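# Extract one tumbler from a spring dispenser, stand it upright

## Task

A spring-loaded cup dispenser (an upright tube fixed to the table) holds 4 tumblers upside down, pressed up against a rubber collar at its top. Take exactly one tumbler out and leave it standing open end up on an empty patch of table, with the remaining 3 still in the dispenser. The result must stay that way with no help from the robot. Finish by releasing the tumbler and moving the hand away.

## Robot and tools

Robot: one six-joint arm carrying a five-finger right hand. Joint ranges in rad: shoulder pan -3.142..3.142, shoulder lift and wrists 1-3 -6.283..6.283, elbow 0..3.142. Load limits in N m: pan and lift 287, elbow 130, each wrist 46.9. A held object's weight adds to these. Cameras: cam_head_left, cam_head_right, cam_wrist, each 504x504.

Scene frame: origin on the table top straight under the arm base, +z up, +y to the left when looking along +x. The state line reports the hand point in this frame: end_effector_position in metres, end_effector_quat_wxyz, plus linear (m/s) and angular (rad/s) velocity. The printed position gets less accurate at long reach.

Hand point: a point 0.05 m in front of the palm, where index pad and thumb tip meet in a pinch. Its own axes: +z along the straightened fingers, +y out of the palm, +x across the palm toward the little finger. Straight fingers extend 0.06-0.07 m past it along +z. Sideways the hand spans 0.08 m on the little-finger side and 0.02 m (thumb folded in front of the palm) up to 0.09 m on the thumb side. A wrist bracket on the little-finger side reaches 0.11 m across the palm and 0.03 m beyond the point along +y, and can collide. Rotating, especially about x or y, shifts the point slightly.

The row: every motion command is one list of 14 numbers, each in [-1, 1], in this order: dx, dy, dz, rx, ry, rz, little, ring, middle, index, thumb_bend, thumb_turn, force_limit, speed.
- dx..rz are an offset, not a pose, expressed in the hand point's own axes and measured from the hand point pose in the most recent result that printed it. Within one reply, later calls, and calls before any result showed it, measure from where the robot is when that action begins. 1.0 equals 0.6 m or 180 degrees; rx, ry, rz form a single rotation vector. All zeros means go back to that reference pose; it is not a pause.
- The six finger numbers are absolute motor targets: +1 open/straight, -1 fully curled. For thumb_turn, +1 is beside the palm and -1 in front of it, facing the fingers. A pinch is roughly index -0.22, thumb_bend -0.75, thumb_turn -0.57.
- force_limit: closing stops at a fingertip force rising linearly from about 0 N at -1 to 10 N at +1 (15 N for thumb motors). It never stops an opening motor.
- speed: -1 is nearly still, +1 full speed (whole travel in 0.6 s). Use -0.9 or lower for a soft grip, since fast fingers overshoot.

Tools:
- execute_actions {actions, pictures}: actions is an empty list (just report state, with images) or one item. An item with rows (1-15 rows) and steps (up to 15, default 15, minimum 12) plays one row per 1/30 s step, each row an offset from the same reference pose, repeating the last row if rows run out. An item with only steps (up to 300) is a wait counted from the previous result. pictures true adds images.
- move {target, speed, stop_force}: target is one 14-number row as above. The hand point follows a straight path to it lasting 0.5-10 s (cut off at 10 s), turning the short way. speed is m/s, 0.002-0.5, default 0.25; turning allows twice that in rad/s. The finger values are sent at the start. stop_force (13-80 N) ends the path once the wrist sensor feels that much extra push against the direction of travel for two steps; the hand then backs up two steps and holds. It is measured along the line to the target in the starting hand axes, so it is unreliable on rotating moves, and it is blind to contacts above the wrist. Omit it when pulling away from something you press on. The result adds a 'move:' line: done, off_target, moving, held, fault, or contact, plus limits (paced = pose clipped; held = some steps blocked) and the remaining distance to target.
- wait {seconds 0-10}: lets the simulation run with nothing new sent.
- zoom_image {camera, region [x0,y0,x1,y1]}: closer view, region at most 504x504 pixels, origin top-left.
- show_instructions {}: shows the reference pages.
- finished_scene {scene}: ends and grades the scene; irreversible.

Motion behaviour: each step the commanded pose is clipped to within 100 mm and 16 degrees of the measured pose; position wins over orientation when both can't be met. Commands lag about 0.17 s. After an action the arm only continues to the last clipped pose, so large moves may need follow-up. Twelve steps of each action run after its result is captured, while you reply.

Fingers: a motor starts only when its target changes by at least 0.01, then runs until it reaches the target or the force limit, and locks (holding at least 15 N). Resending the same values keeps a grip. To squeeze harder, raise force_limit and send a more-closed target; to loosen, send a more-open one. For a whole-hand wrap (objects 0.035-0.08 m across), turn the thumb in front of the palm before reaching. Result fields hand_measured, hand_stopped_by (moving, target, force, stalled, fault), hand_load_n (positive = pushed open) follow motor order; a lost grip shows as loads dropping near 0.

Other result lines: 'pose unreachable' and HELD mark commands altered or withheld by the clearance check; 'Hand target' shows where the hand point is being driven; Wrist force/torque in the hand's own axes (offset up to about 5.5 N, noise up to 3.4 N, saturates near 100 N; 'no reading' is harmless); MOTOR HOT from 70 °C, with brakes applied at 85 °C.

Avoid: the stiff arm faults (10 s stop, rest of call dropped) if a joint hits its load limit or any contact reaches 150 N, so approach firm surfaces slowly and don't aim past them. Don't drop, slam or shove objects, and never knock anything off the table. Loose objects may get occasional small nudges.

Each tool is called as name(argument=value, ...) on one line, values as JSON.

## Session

execute_actions(actions=[])

Scene clock: 0.00 s of 6600.00 s.
end_effector_position=(+0.4467, -0.1605, +0.2746) hand_measured=(+1.000, +1.000, +1.000, +1.000, +1.000, +1.000) hand_load_n=(+0.0, +0.0, +0.0, +0.0, +0.0, +0.0) hand_stopped_by=(target, target, target, target, target, target) hand_force_limit=0.00 hand_speed=-0.80 end_effector_quat_wxyz=(+0.066, +0.206, +0.910, +0.353) end_effector_velocity=(+0.000, -0.000, +0.000) end_effector_angular_velocity=(-0.001, -0.001, -0.000)
Joint positions: [-1.238 -1.278  2.132  1.304  1.073 -2.476]
Joint velocities: [ 0.    -0.001 -0.    -0.    -0.001  0.   ]
Wrist force (N, on the end effector, along its own x y z axes, offset not removed): no reading
Wrist torque (N m, same axes, about the end effector's origin, offset not removed): no reading
Hand target: +0.447, -0.160, +0.275; +0.066, +0.206, +0.910, +0.353

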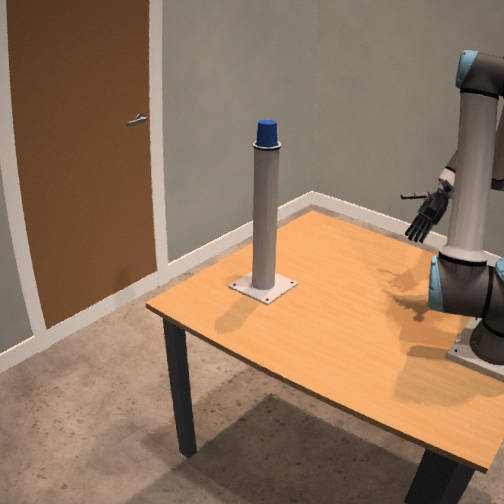

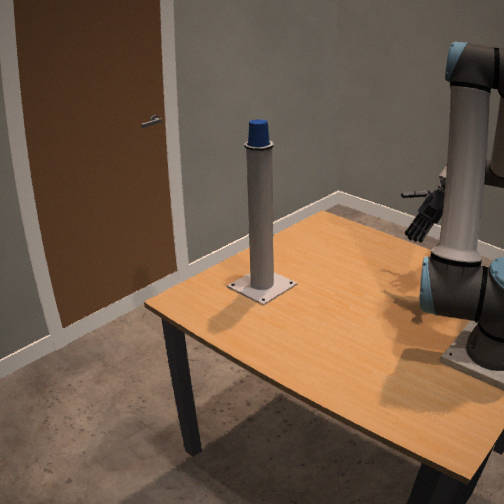

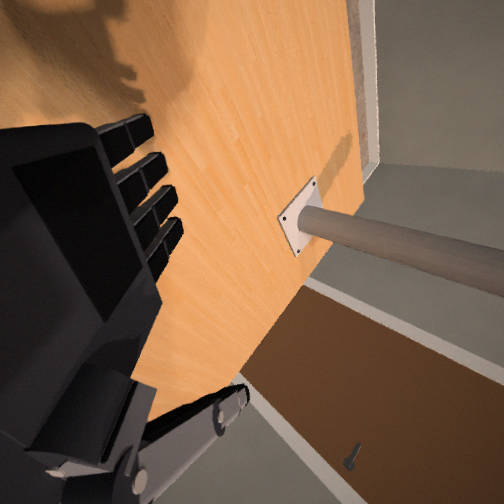

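move(target=[-0.174,0.739,0.078,0.074,-0.425,-0.281,1,1,1,1,1,-1,0,0.5], speed=0.3)

zoom_image(camera="cam_head_left", region=[238, 96, 358, 196])

Scene clock: 4.33 s of 6600.00 s.
end_effector_position=(+0.6997, +0.1198, +0.5339) hand_measured=(+1.000, +1.000, +1.000, +1.000, +1.000, -1.000) hand_load_n=(+0.0, +0.0, +0.0, +0.0, +0.0, +0.0) hand_stopped_by=(target, target, target, target, target, target) hand_force_limit=0.00 hand_speed=0.50 end_effector_quat_wxyz=(+0.706, +0.000, +0.708, +0.000) end_effector_velocity=(+0.001, +0.001, -0.000) end_effector_angular_velocity=(-0.004, -0.005, -0.002)
Joint positions: [-0.331 -1.812  2.125 -0.314  1.278 -1.554]
Joint velocities: [ 0.005  0.003  0.    -0.008  0.007 -0.003]
Wrist force (N, on the end effector, along its own x y z axes, offset not removed): [2.6 1.8 0.8]
Wrist torque (N m, same axes, about the end effector's origin, offset not removed): [0.29 -0.39 0.16]
Hand target: +0.700, +0.120, +0.534; +0.706, +0.000, +0.708, +0.000
Off the commanded pose: 0.001 m, 0 deg.
Kept back: nothing.
move: done

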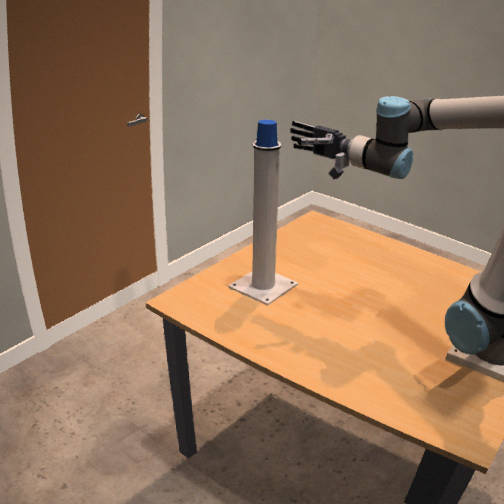

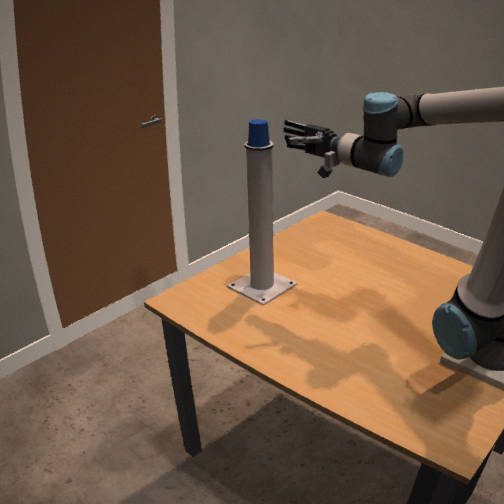

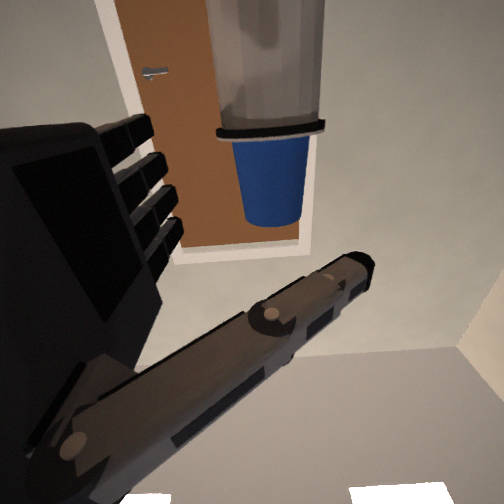

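Region (238, 96, 358, 196) of cam_head_left's 504x504 image, scaled by 4.200, with more detail than that image has.

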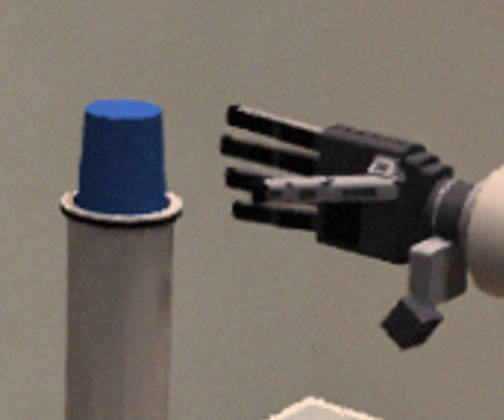

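move(target=[0.01,0.024,0.135,0,0,0,1,1,1,1,1,-1,0,0.5], speed=0.08)

zoom_image(camera="cam_head_left", region=[238, 96, 358, 196])

Scene clock: 6.27 s of 6600.00 s.
end_effector_position=(+0.7806, +0.1341, +0.5277) hand_measured=(+1.000, +1.000, +1.000, +1.000, +1.000, -1.000) hand_load_n=(+0.0, +0.0, +0.0, +0.0, +0.0, +0.0) hand_stopped_by=(target, target, target, target, target, target) hand_force_limit=0.00 hand_speed=0.50 end_effector_quat_wxyz=(+0.706, +0.000, +0.708, +0.000) end_effector_velocity=(+0.002, -0.001, -0.001) end_effector_angular_velocity=(-0.000, +0.001, -0.001)
Joint positions: [-0.254 -1.654  2.006 -0.353  1.355 -1.554]
Joint velocities: [-0.001  0.003 -0.002 -0.     0.001 -0.001]
Wrist force (N, on the end effector, along its own x y z axes, offset not removed): [1.1 4.3 1.6]
Wrist torque (N m, same axes, about the end effector's origin, offset not removed): [0.64 -0.21 0.14]
Hand target: +0.781, +0.134, +0.528; +0.706, +0.000, +0.708, +0.000
Off the commanded pose: 0.000 m, 0 deg.
Kept back: nothing.
move: done

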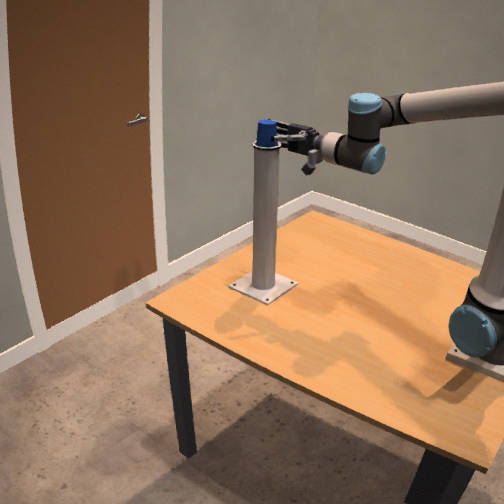

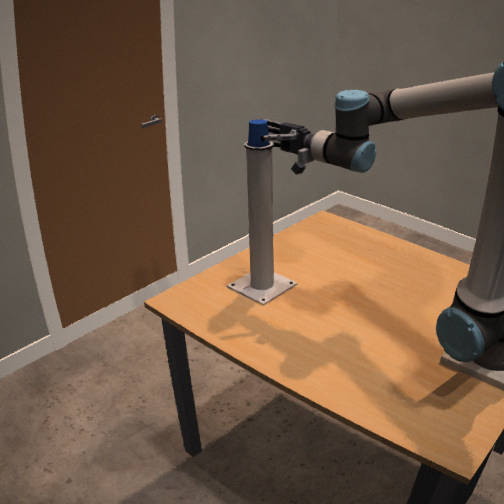

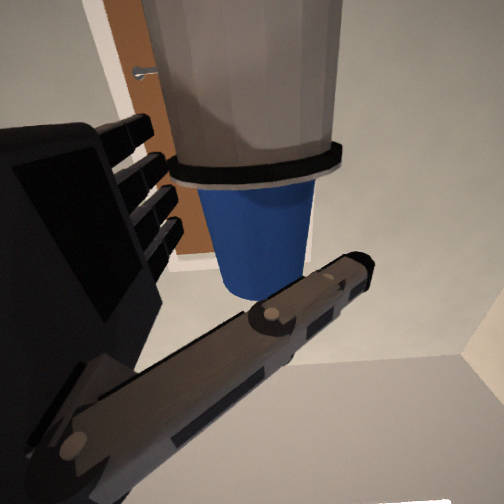

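Region (238, 96, 358, 196) of cam_head_left's 504x504 image, scaled by 4.200, with more detail than that image has.

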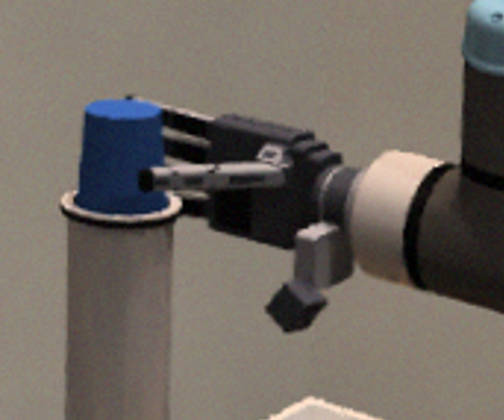

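move(target=[0,0.01,0.065,0,0,0,1,1,1,1,1,-1,0,0.5], speed=0.03, stop_force=13)

zoom_image(camera="cam_head_left", region=[238, 96, 358, 196])

Scene clock: 8.40 s of 6600.00 s.
end_effector_position=(+0.8195, +0.1401, +0.5277) hand_measured=(+1.000, +1.000, +1.000, +1.000, +1.000, -1.000) hand_load_n=(+0.0, +0.0, +0.0, +0.0, +0.0, +0.0) hand_stopped_by=(target, target, target, target, target, target) hand_force_limit=0.00 hand_speed=0.50 end_effector_quat_wxyz=(+0.706, +0.000, +0.708, +0.000) end_effector_velocity=(+0.002, -0.001, +0.000) end_effector_angular_velocity=(-0.001, -0.000, -0.002)
Joint positions: [-0.227 -1.585  1.94  -0.357  1.382 -1.554]
Joint velocities: [-0.     0.003 -0.003  0.     0.001 -0.001]
Wrist force (N, on the end effector, along its own x y z axes, offset not removed): [-0.3 3.5 -1.7]
Wrist torque (N m, same axes, about the end effector's origin, offset not removed): [0.63 0.13 0.11]
Hand target: +0.820, +0.140, +0.528; +0.706, +0.000, +0.708, +0.000
Off the commanded pose: 0.000 m, 0 deg.
Kept back: nothing.
move: done

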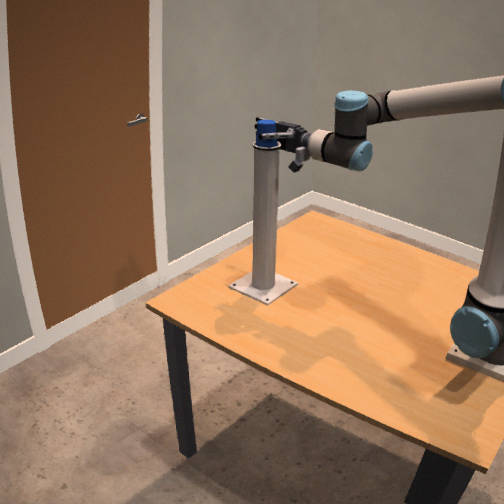

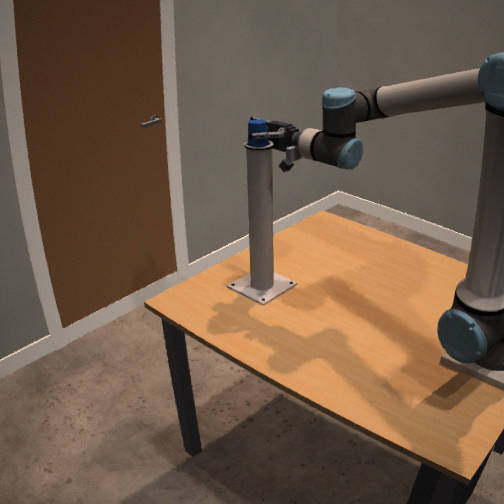

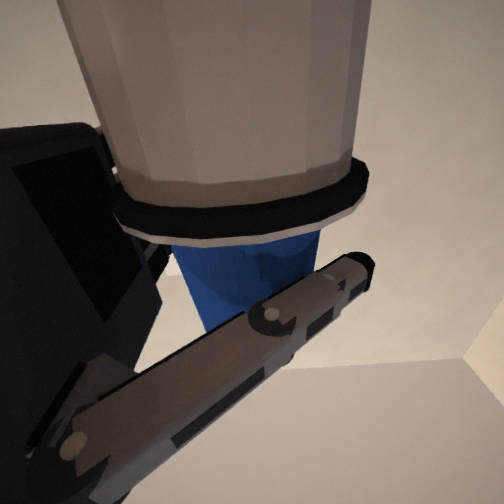

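Region (238, 96, 358, 196) of cam_head_left's 504x504 image, scaled by 4.200, with more detail than that image has.

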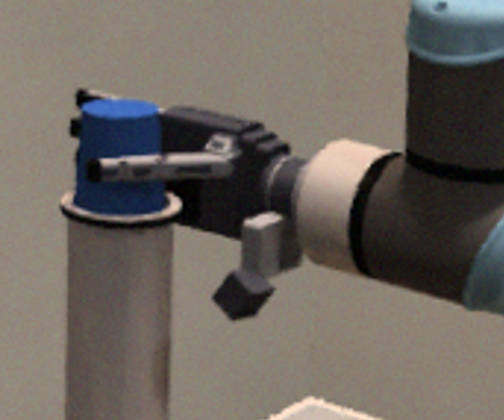

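move(target=[-0.003,0.003,0,0,0,0,1,-1,-1,-1,-1,-1,1,-0.5], speed=0.02)

zoom_image(camera="cam_head_left", region=[238, 96, 358, 196])

Scene clock: 10.47 s of 6600.00 s.
end_effector_position=(+0.8194, +0.1419, +0.5296) hand_measured=(+1.000, +0.066, -0.074, -0.076, +0.468, -1.000) hand_load_n=(+0.0, +9.0, +11.0, +11.0, +22.0, +3.0) hand_stopped_by=(target, force, force, force, force, target) hand_force_limit=1.00 hand_speed=-0.50 end_effector_quat_wxyz=(+0.706, +0.000, +0.708, +0.000) end_effector_velocity=(+0.000, -0.001, +0.001) end_effector_angular_velocity=(+0.000, -0.002, -0.001)
Joint positions: [-0.224 -1.585  1.937 -0.353  1.386 -1.554]
Joint velocities: [-0.     0.    -0.    -0.001  0.     0.001]
Wrist force (N, on the end effector, along its own x y z axes, offset not removed): [0.3 8.7 2.8]
Wrist torque (N m, same axes, about the end effector's origin, offset not removed): [0.57 -0.24 0.16]
Hand target: +0.819, +0.142, +0.529; +0.706, +0.000, +0.708, +0.000
Off the commanded pose: 0.000 m, 0 deg.
Kept back: nothing.
move: done

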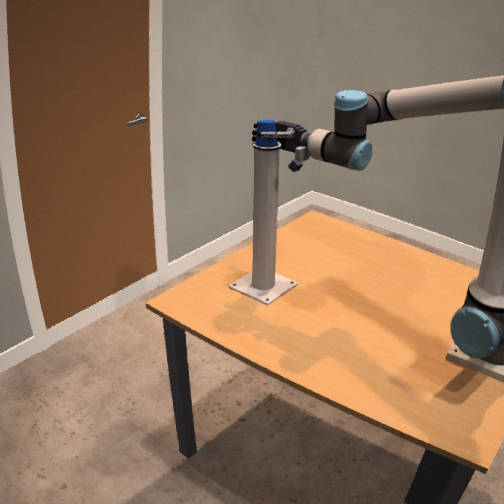

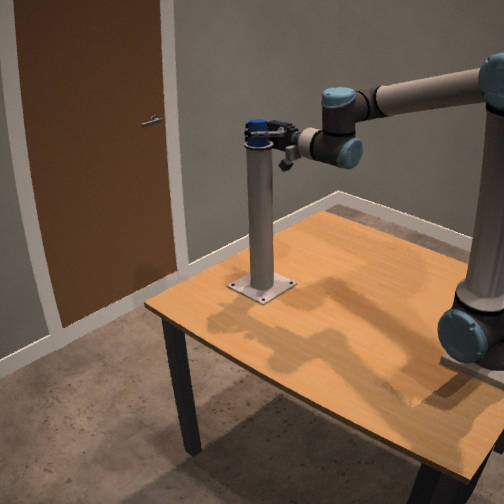

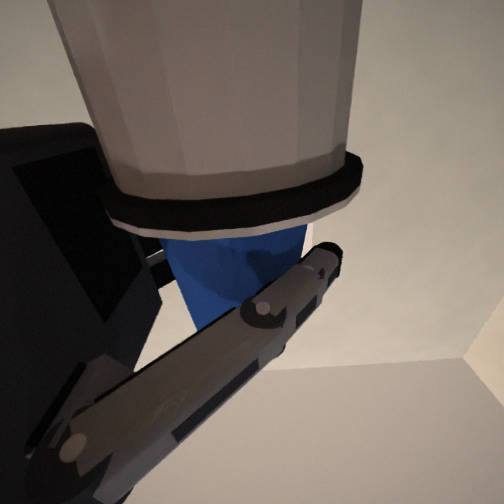

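Region (238, 96, 358, 196) of cam_head_left's 504x504 image, scaled by 4.200, with more detail than that image has.

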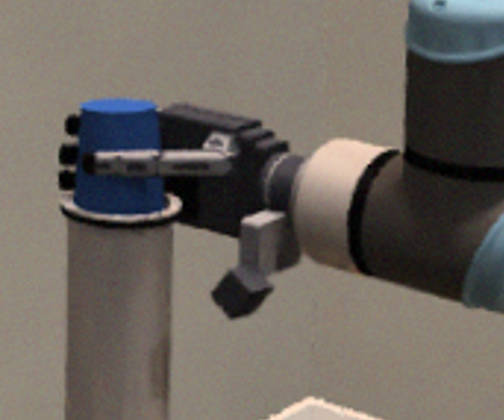

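Ring finger is caught on the collar; lift a little, then reclose it.

move(target=[-0.012,0,0,0,0,0,1,-1,-1,-1,-1,-1,1,-0.5], speed=0.015)

move(target=[-0.09,0,0,0,0,0,1,-0.9,-1,-1,-1,-1,1,-0.7], speed=0.02)

zoom_image(camera="cam_head_left", region=[228, 66, 348, 166])

Scene clock: 11.60 s of 6600.00 s.
end_effector_position=(+0.8195, +0.1419, +0.5366) hand_measured=(+1.000, +0.064, -0.074, -0.076, +0.468, -1.000) hand_load_n=(+0.0, +0.0, +11.5, +11.0, +22.0, +2.0) hand_stopped_by=(target, force, force, force, force, target) hand_force_limit=1.00 hand_speed=-0.50 end_effector_quat_wxyz=(+0.706, +0.000, +0.708, +0.000) end_effector_velocity=(-0.000, +0.001, +0.001) end_effector_angular_velocity=(+0.000, +0.000, +0.001)
Joint positions: [-0.224 -1.59   1.928 -0.34   1.385 -1.554]
Joint velocities: [ 0.001 -0.001 -0.002  0.003 -0.     0.   ]
Wrist force (N, on the end effector, along its own x y z axes, offset not removed): [7.6 8.0 -9.9]
Wrist torque (N m, same axes, about the end effector's origin, offset not removed): [0.75 0.07 0.39]
Hand target: +0.819, +0.142, +0.537; +0.706, +0.000, +0.708, +0.000
Off the commanded pose: 0.000 m, 0 deg.
Kept back: nothing.
move: done

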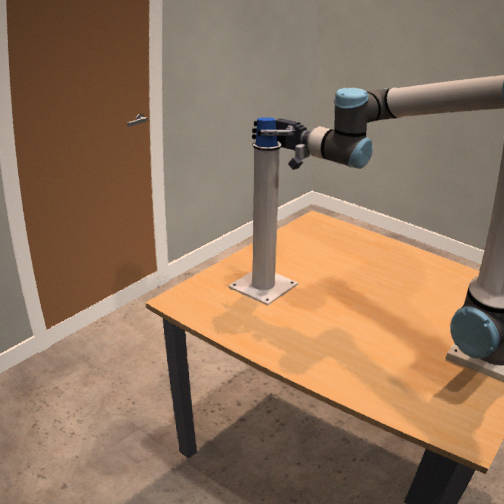

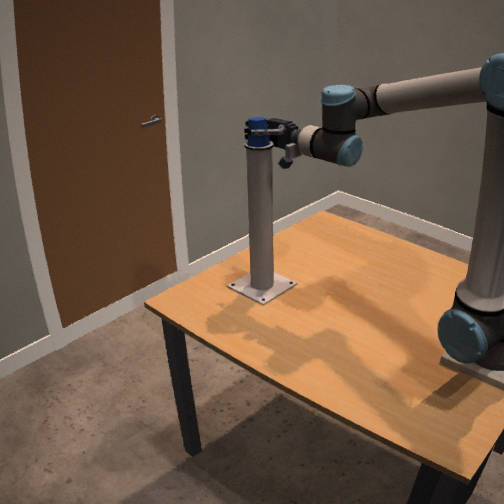

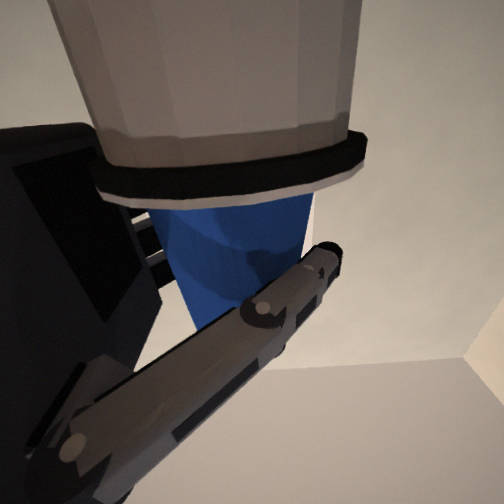

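Scene clock: 14.60 s of 6600.00 s.
end_effector_position=(+0.8195, +0.1418, +0.5905) hand_measured=(+1.000, -0.072, -0.074, -0.076, +0.470, -1.000) hand_load_n=(+0.0, +10.0, +10.0, +11.0, +22.5, +4.5) hand_stopped_by=(target, force, force, force, force, target) hand_force_limit=1.00 hand_speed=-0.70 end_effector_quat_wxyz=(+0.706, +0.000, +0.708, +0.000) end_effector_velocity=(+0.000, -0.000, +0.002) end_effector_angular_velocity=(-0.001, -0.002, -0.000)
Joint positions: [-0.226 -1.616  1.856 -0.241  1.384 -1.554]
Joint velocities: [-0.    -0.001 -0.003  0.002 -0.    -0.001]
Wrist force (N, on the end effector, along its own x y z axes, offset not removed): [0.1 2.0 -1.2]
Wrist torque (N m, same axes, about the end effector's origin, offset not removed): [0.39 0.12 -0.01]
Hand target: +0.820, +0.142, +0.591; +0.706, +0.000, +0.708, +0.000
Off the commanded pose: 0.000 m, 0 deg.
Kept back: nothing.
move: done

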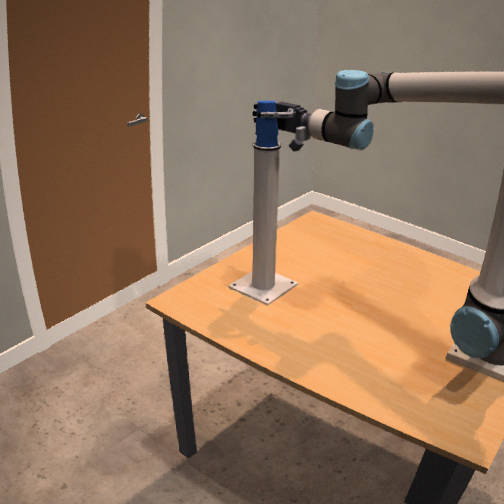

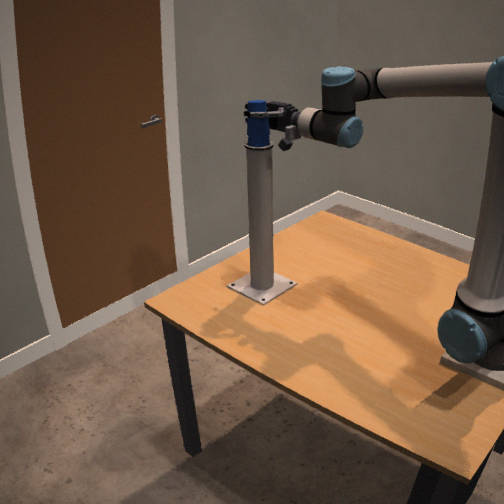

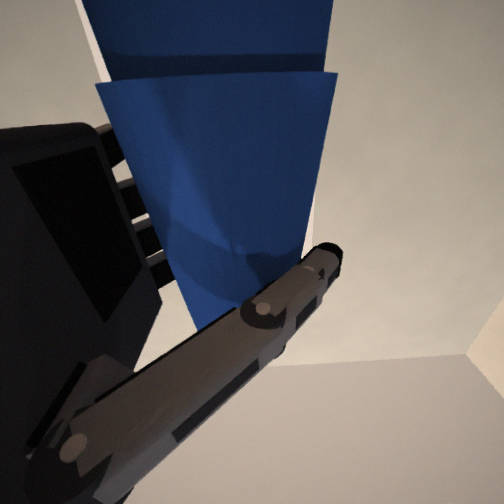

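Region (228, 66, 348, 166) of cam_head_left's 504x504 image, scaled by 4.200, with more detail than that image has.

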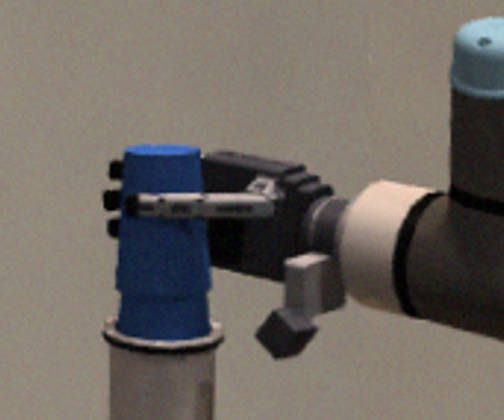

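move(target=[-0.125,0,0,0,0,0,1,-0.9,-1,-1,-1,-1,1,-0.7], speed=0.06)

move(target=[0.04,0.22,-0.32,0,0,0.5,1,-0.9,-1,-1,-1,-1,1,-0.7], speed=0.35)

move(target=[0,-0.97,0,0,0,0.5,1,-0.9,-1,-1,-1,-1,1,-0.7], speed=0.3)

move(target=[-0.048,0,0,0,-0.017,0,1,-0.9,-1,-1,-1,-1,1,-0.7], speed=0.05)

move(target=[-0.03,0,0,0,0,0,1,-0.9,-1,-1,-1,-1,1,-0.7], speed=0.01, stop_force=13)

Scene clock: 16.97 s of 6600.00 s.
end_effector_position=(+0.8196, +0.1417, +0.6654) hand_measured=(+1.000, -0.072, -0.074, -0.076, +0.470, -1.000) hand_load_n=(+0.0, +10.0, +10.0, +11.5, +22.5, +4.5) hand_stopped_by=(target, force, force, force, force, target) hand_force_limit=1.00 hand_speed=-0.70 end_effector_quat_wxyz=(+0.706, +0.000, +0.708, +0.000) end_effector_velocity=(-0.000, +0.000, +0.001) end_effector_angular_velocity=(+0.001, +0.002, +0.001)
Joint positions: [-0.228 -1.638  1.744 -0.106  1.381 -1.554]
Joint velocities: [ 0.    -0.    -0.002  0.004 -0.     0.   ]
Wrist force (N, on the end effector, along its own x y z axes, offset not removed): [2.6 1.5 0.0]
Wrist torque (N m, same axes, about the end effector's origin, offset not removed): [0.21 -0.35 0.12]
Hand target: +0.820, +0.142, +0.666; +0.706, +0.000, +0.708, +0.000
Off the commanded pose: 0.000 m, 0 deg.
Kept back: nothing.
move: done

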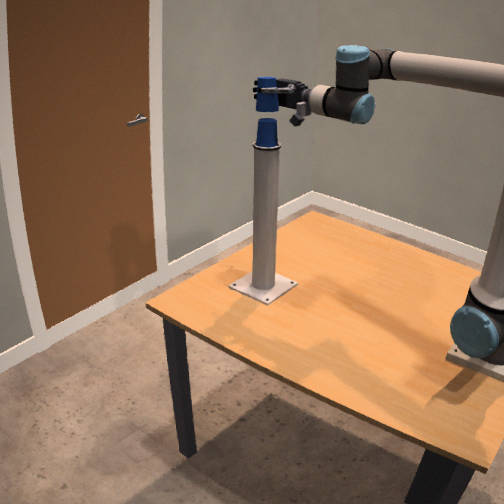

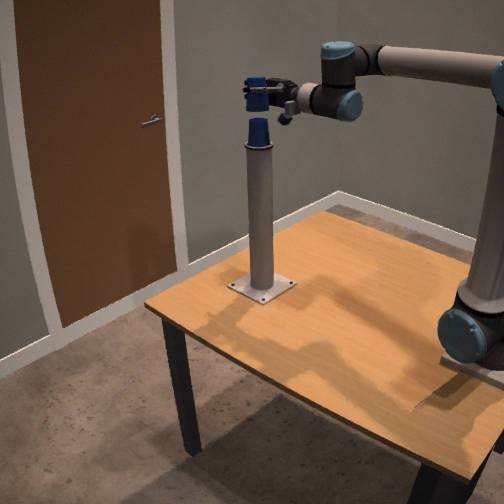

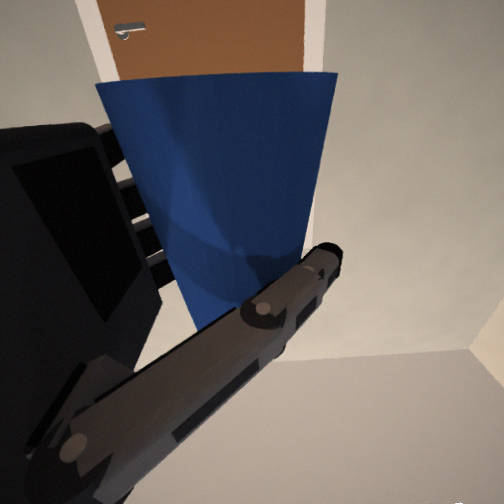

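Scene clock: 19.73 s of 6600.00 s.
end_effector_position=(+0.6279, +0.2739, +0.6423) hand_measured=(+1.000, -0.072, -0.074, -0.076, +0.470, -1.000) hand_load_n=(+0.0, +10.0, +10.5, +11.5, +22.0, +5.0) hand_stopped_by=(target, force, force, force, force, target) hand_force_limit=1.00 hand_speed=-0.70 end_effector_quat_wxyz=(+0.499, +0.500, +0.501, +0.500) end_effector_velocity=(-0.001, +0.001, +0.001) end_effector_angular_velocity=(+0.011, +0.000, -0.002)
Joint positions: [ 0.267 -1.788  1.958 -0.171  1.876  0.016]
Joint velocities: [ 0.005  0.001 -0.002  0.002  0.008  0.011]
Wrist force (N, on the end effector, along its own x y z axes, offset not removed): [1.8 2.0 0.3]
Wrist torque (N m, same axes, about the end effector's origin, offset not removed): [0.39 -0.22 0.09]
Hand target: +0.628, +0.274, +0.642; +0.499, +0.501, +0.500, +0.500
Off the commanded pose: 0.001 m, 0 deg.
Kept back: nothing.
move: done

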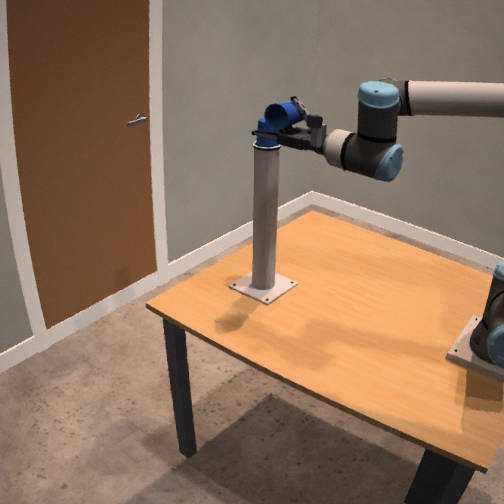

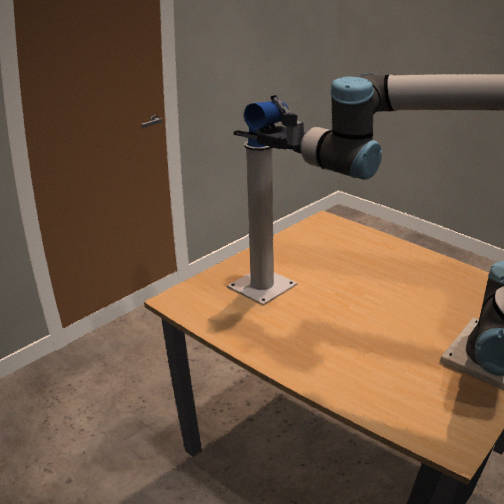

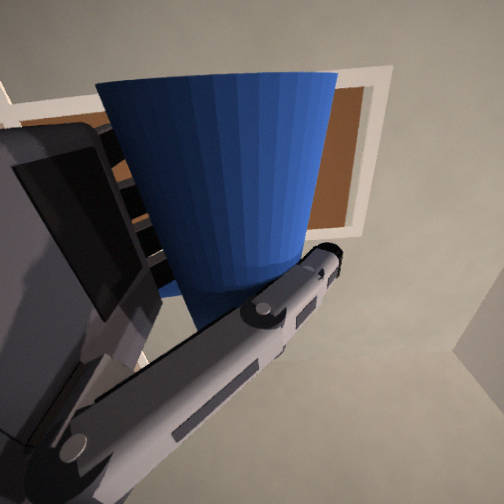

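Scene clock: 22.93 s of 6600.00 s.
end_effector_position=(+0.6271, +0.2748, +0.0601) hand_measured=(+1.000, -0.072, -0.074, -0.076, +0.470, -1.000) hand_load_n=(+0.0, +9.5, +10.5, +11.5, +22.0, +5.5) hand_stopped_by=(target, force, force, force, force, target) hand_force_limit=1.00 hand_speed=-0.70 end_effector_quat_wxyz=(-0.000, +0.708, +0.000, +0.706) end_effector_velocity=(+0.001, +0.001, -0.001) end_effector_angular_velocity=(+0.004, -0.002, +0.002)
Joint positions: [ 0.347 -1.116  2.349 -1.234  1.956  1.586]
Joint velocities: [ 0.     0.003 -0.    -0.004 -0.001  0.004]
Wrist force (N, on the end effector, along its own x y z axes, offset not removed): [-1.2 2.9 -0.3]
Wrist torque (N m, same axes, about the end effector's origin, offset not removed): [0.61 0.21 0.08]
Hand target: +0.627, +0.275, +0.060; -0.000, +0.708, +0.000, +0.706
Off the commanded pose: 0.001 m, 0 deg.
Kept back: nothing.
move: done

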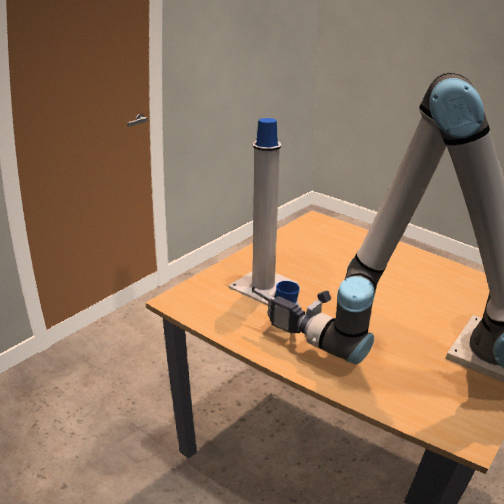

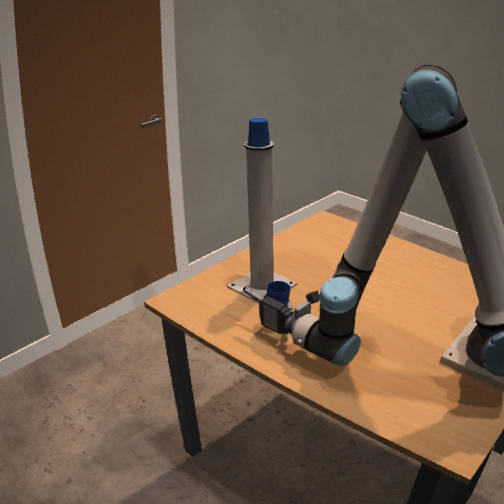

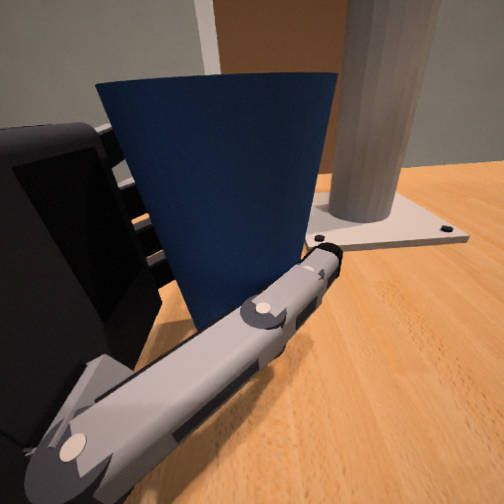

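Scene clock: 23.87 s of 6600.00 s.
end_effector_position=(+0.6270, +0.2748, +0.0314) hand_measured=(+1.000, -0.072, -0.074, -0.076, +0.470, -1.000) hand_load_n=(+0.0, +9.5, +10.5, +11.5, +22.0, +5.5) hand_stopped_by=(target, force, force, force, force, target) hand_force_limit=1.00 hand_speed=-0.70 end_effector_quat_wxyz=(-0.000, +0.726, +0.000, +0.687) end_effector_velocity=(+0.000, +0.001, -0.002) end_effector_angular_velocity=(+0.001, +0.003, +0.001)
Joint positions: [ 0.345 -1.078  2.333 -1.199  1.953  1.607]
Joint velocities: [ 0.     0.002 -0.002  0.003 -0.001  0.002]
Wrist force (N, on the end effector, along its own x y z axes, offset not removed): [0.2 1.9 -1.2]
Wrist torque (N m, same axes, about the end effector's origin, offset not removed): [0.37 -0.01 0.07]
Hand target: +0.627, +0.275, +0.031; -0.000, +0.726, +0.000, +0.687
Off the commanded pose: 0.000 m, 0 deg.
Kept back: nothing.
move: done

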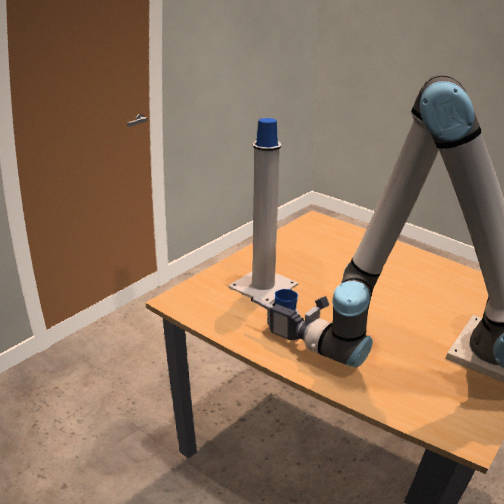

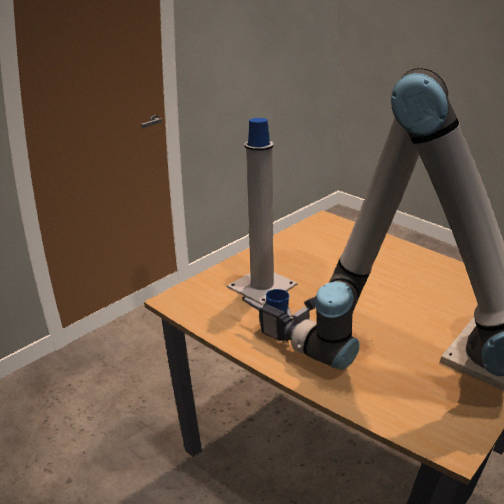

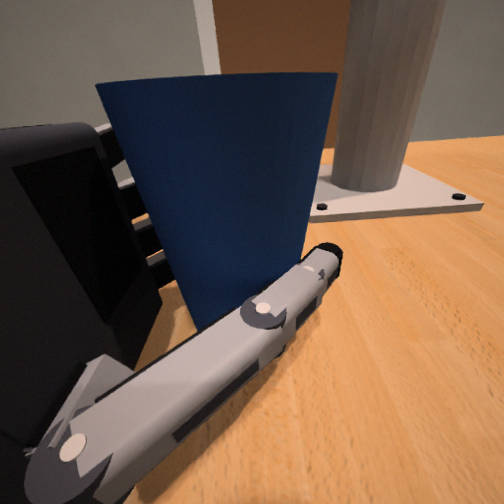

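Scene clock: 25.37 s of 6600.00 s.
end_effector_position=(+0.6265, +0.2749, +0.0203) hand_measured=(+1.000, -0.070, -0.074, -0.076, +0.470, -1.000) hand_load_n=(+0.0, +12.5, +11.5, +10.5, +21.5, +0.0) hand_stopped_by=(target, force, force, force, force, target) hand_force_limit=1.00 hand_speed=-0.70 end_effector_quat_wxyz=(-0.000, +0.726, +0.000, +0.687) end_effector_velocity=(-0.002, +0.000, +0.001) end_effector_angular_velocity=(-0.003, +0.005, +0.002)
Joint positions: [ 0.346 -1.054  2.333 -1.223  1.954  1.608]
Joint velocities: [ 0.001 -0.005  0.002  0.009 -0.    -0.001]
Wrist force (N, on the end effector, along its own x y z axes, offset not removed): [17.5 -0.7 2.5]
Wrist torque (N m, same axes, about the end effector's origin, offset not removed): [0.63 -0.38 -0.03]
Hand target: +0.626, +0.275, +0.021; -0.000, +0.726, +0.000, +0.687
Off the commanded pose: 0.007 m, 0 deg.
Kept back: nothing.
move: contact

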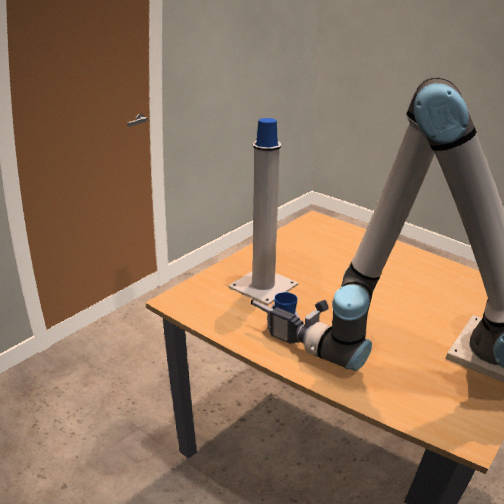

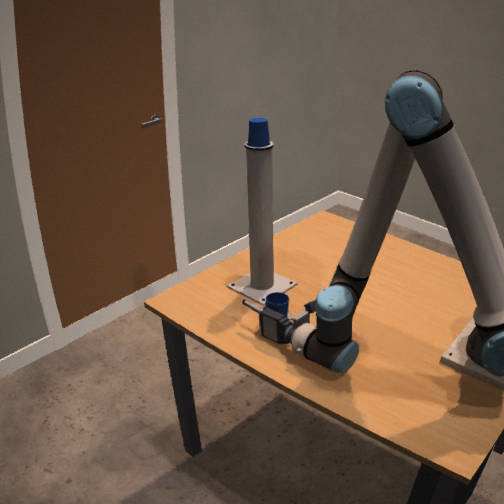

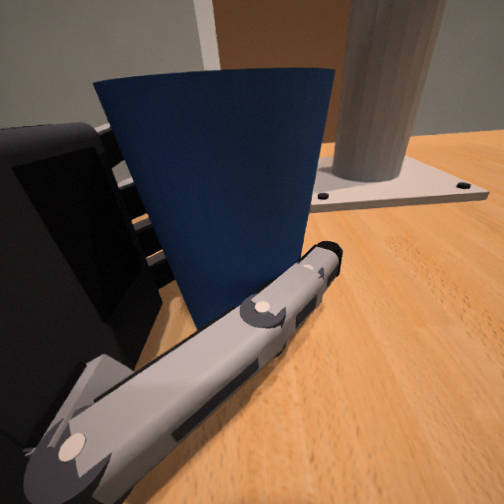

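move(target=[0.001,0,0,0,0,0,1,1,1,1,1,-1,1,-0.5])

move(target=[0.15,-0.12,-0.3,0,0,0,1,1,1,1,1,-1,1,-0.5], speed=0.15)

Scene clock: 27.27 s of 6600.00 s.
end_effector_position=(+0.6265, +0.2749, +0.0209) hand_measured=(+1.000, +1.000, +1.000, +1.000, +1.000, -1.000) hand_load_n=(+0.0, +0.0, +0.0, +0.0, +0.0, +0.0) hand_stopped_by=(target, target, target, target, target, target) hand_force_limit=1.00 hand_speed=-0.50 end_effector_quat_wxyz=(-0.000, +0.726, +0.000, +0.687) end_effector_velocity=(+0.000, +0.000, +0.000) end_effector_angular_velocity=(+0.000, -0.001, +0.001)
Joint positions: [ 0.346 -1.055  2.333 -1.222  1.954  1.608]
Joint velocities: [ 0.    -0.001  0.    -0.    -0.001  0.   ]
Wrist force (N, on the end effector, along its own x y z axes, offset not removed): [0.9 1.2 -0.7]
Wrist torque (N m, same axes, about the end effector's origin, offset not removed): [0.24 -0.07 0.08]
Hand target: +0.626, +0.275, +0.021; -0.000, +0.726, +0.000, +0.687
Off the commanded pose: 0.000 m, 0 deg.
Kept back: nothing.
move: done

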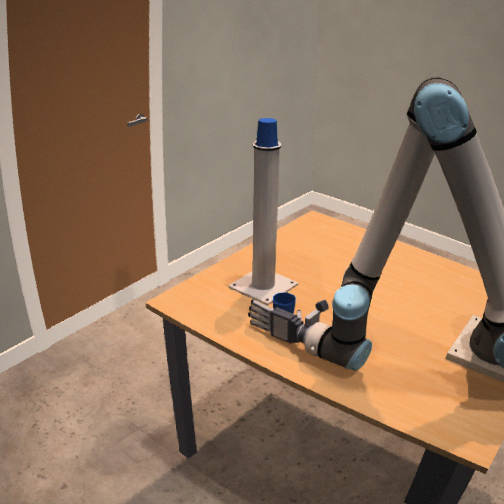

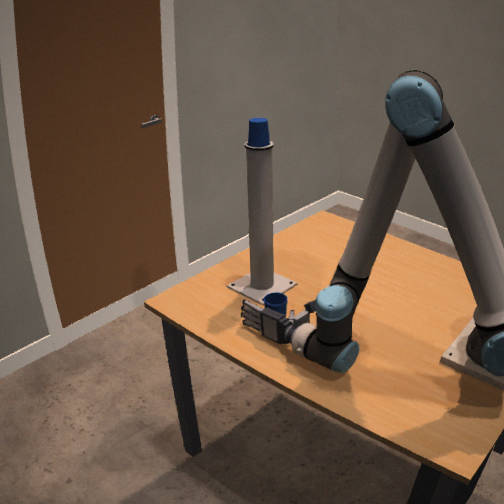

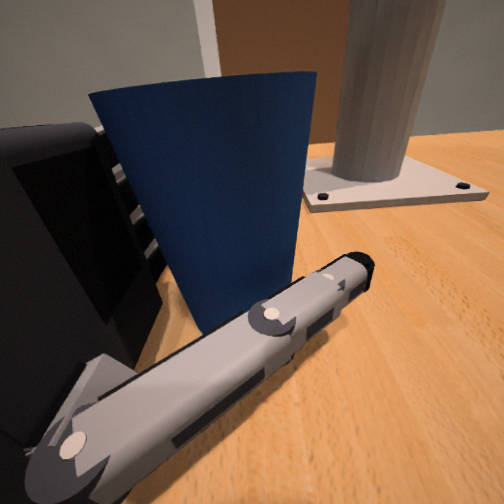

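Scene clock: 29.20 s of 6600.00 s.
end_effector_position=(+0.4517, +0.3471, +0.1208) hand_measured=(+1.000, +1.000, +1.000, +1.000, +1.000, -1.000) hand_load_n=(+0.0, +0.0, +0.0, +0.0, +0.0, +0.0) hand_stopped_by=(target, target, target, target, target, target) hand_force_limit=1.00 hand_speed=-0.50 end_effector_quat_wxyz=(-0.000, +0.726, +0.000, +0.687) end_effector_velocity=(-0.001, +0.001, +0.001) end_effector_angular_velocity=(+0.001, -0.001, -0.001)
Joint positions: [ 0.7   -1.317  2.406 -1.02   2.306  1.634]
Joint velocities: [ 0.003 -0.001 -0.001  0.002  0.004  0.001]
Wrist force (N, on the end effector, along its own x y z axes, offset not removed): [0.7 1.5 0.2]
Wrist torque (N m, same axes, about the end effector's origin, offset not removed): [0.24 -0.02 0.04]
Hand target: +0.452, +0.347, +0.121; -0.000, +0.726, +0.000, +0.687
Off the commanded pose: 0.000 m, 0 deg.
Kept back: nothing.
move: done

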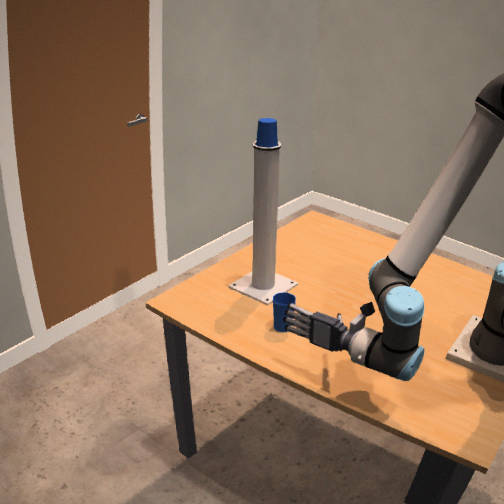

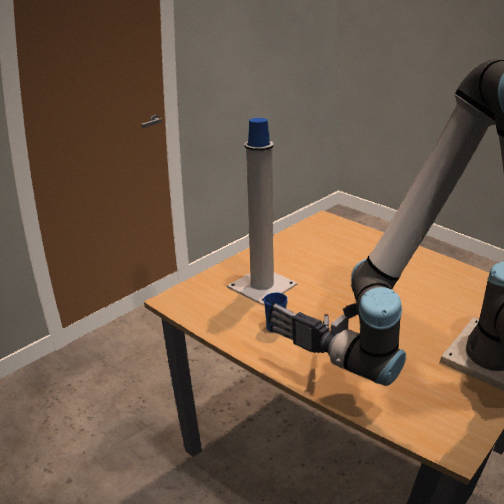

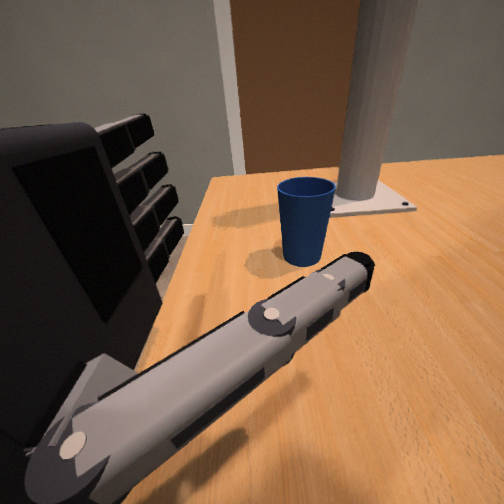

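finished_scene(scene=2)

The scene is finished: the task was done.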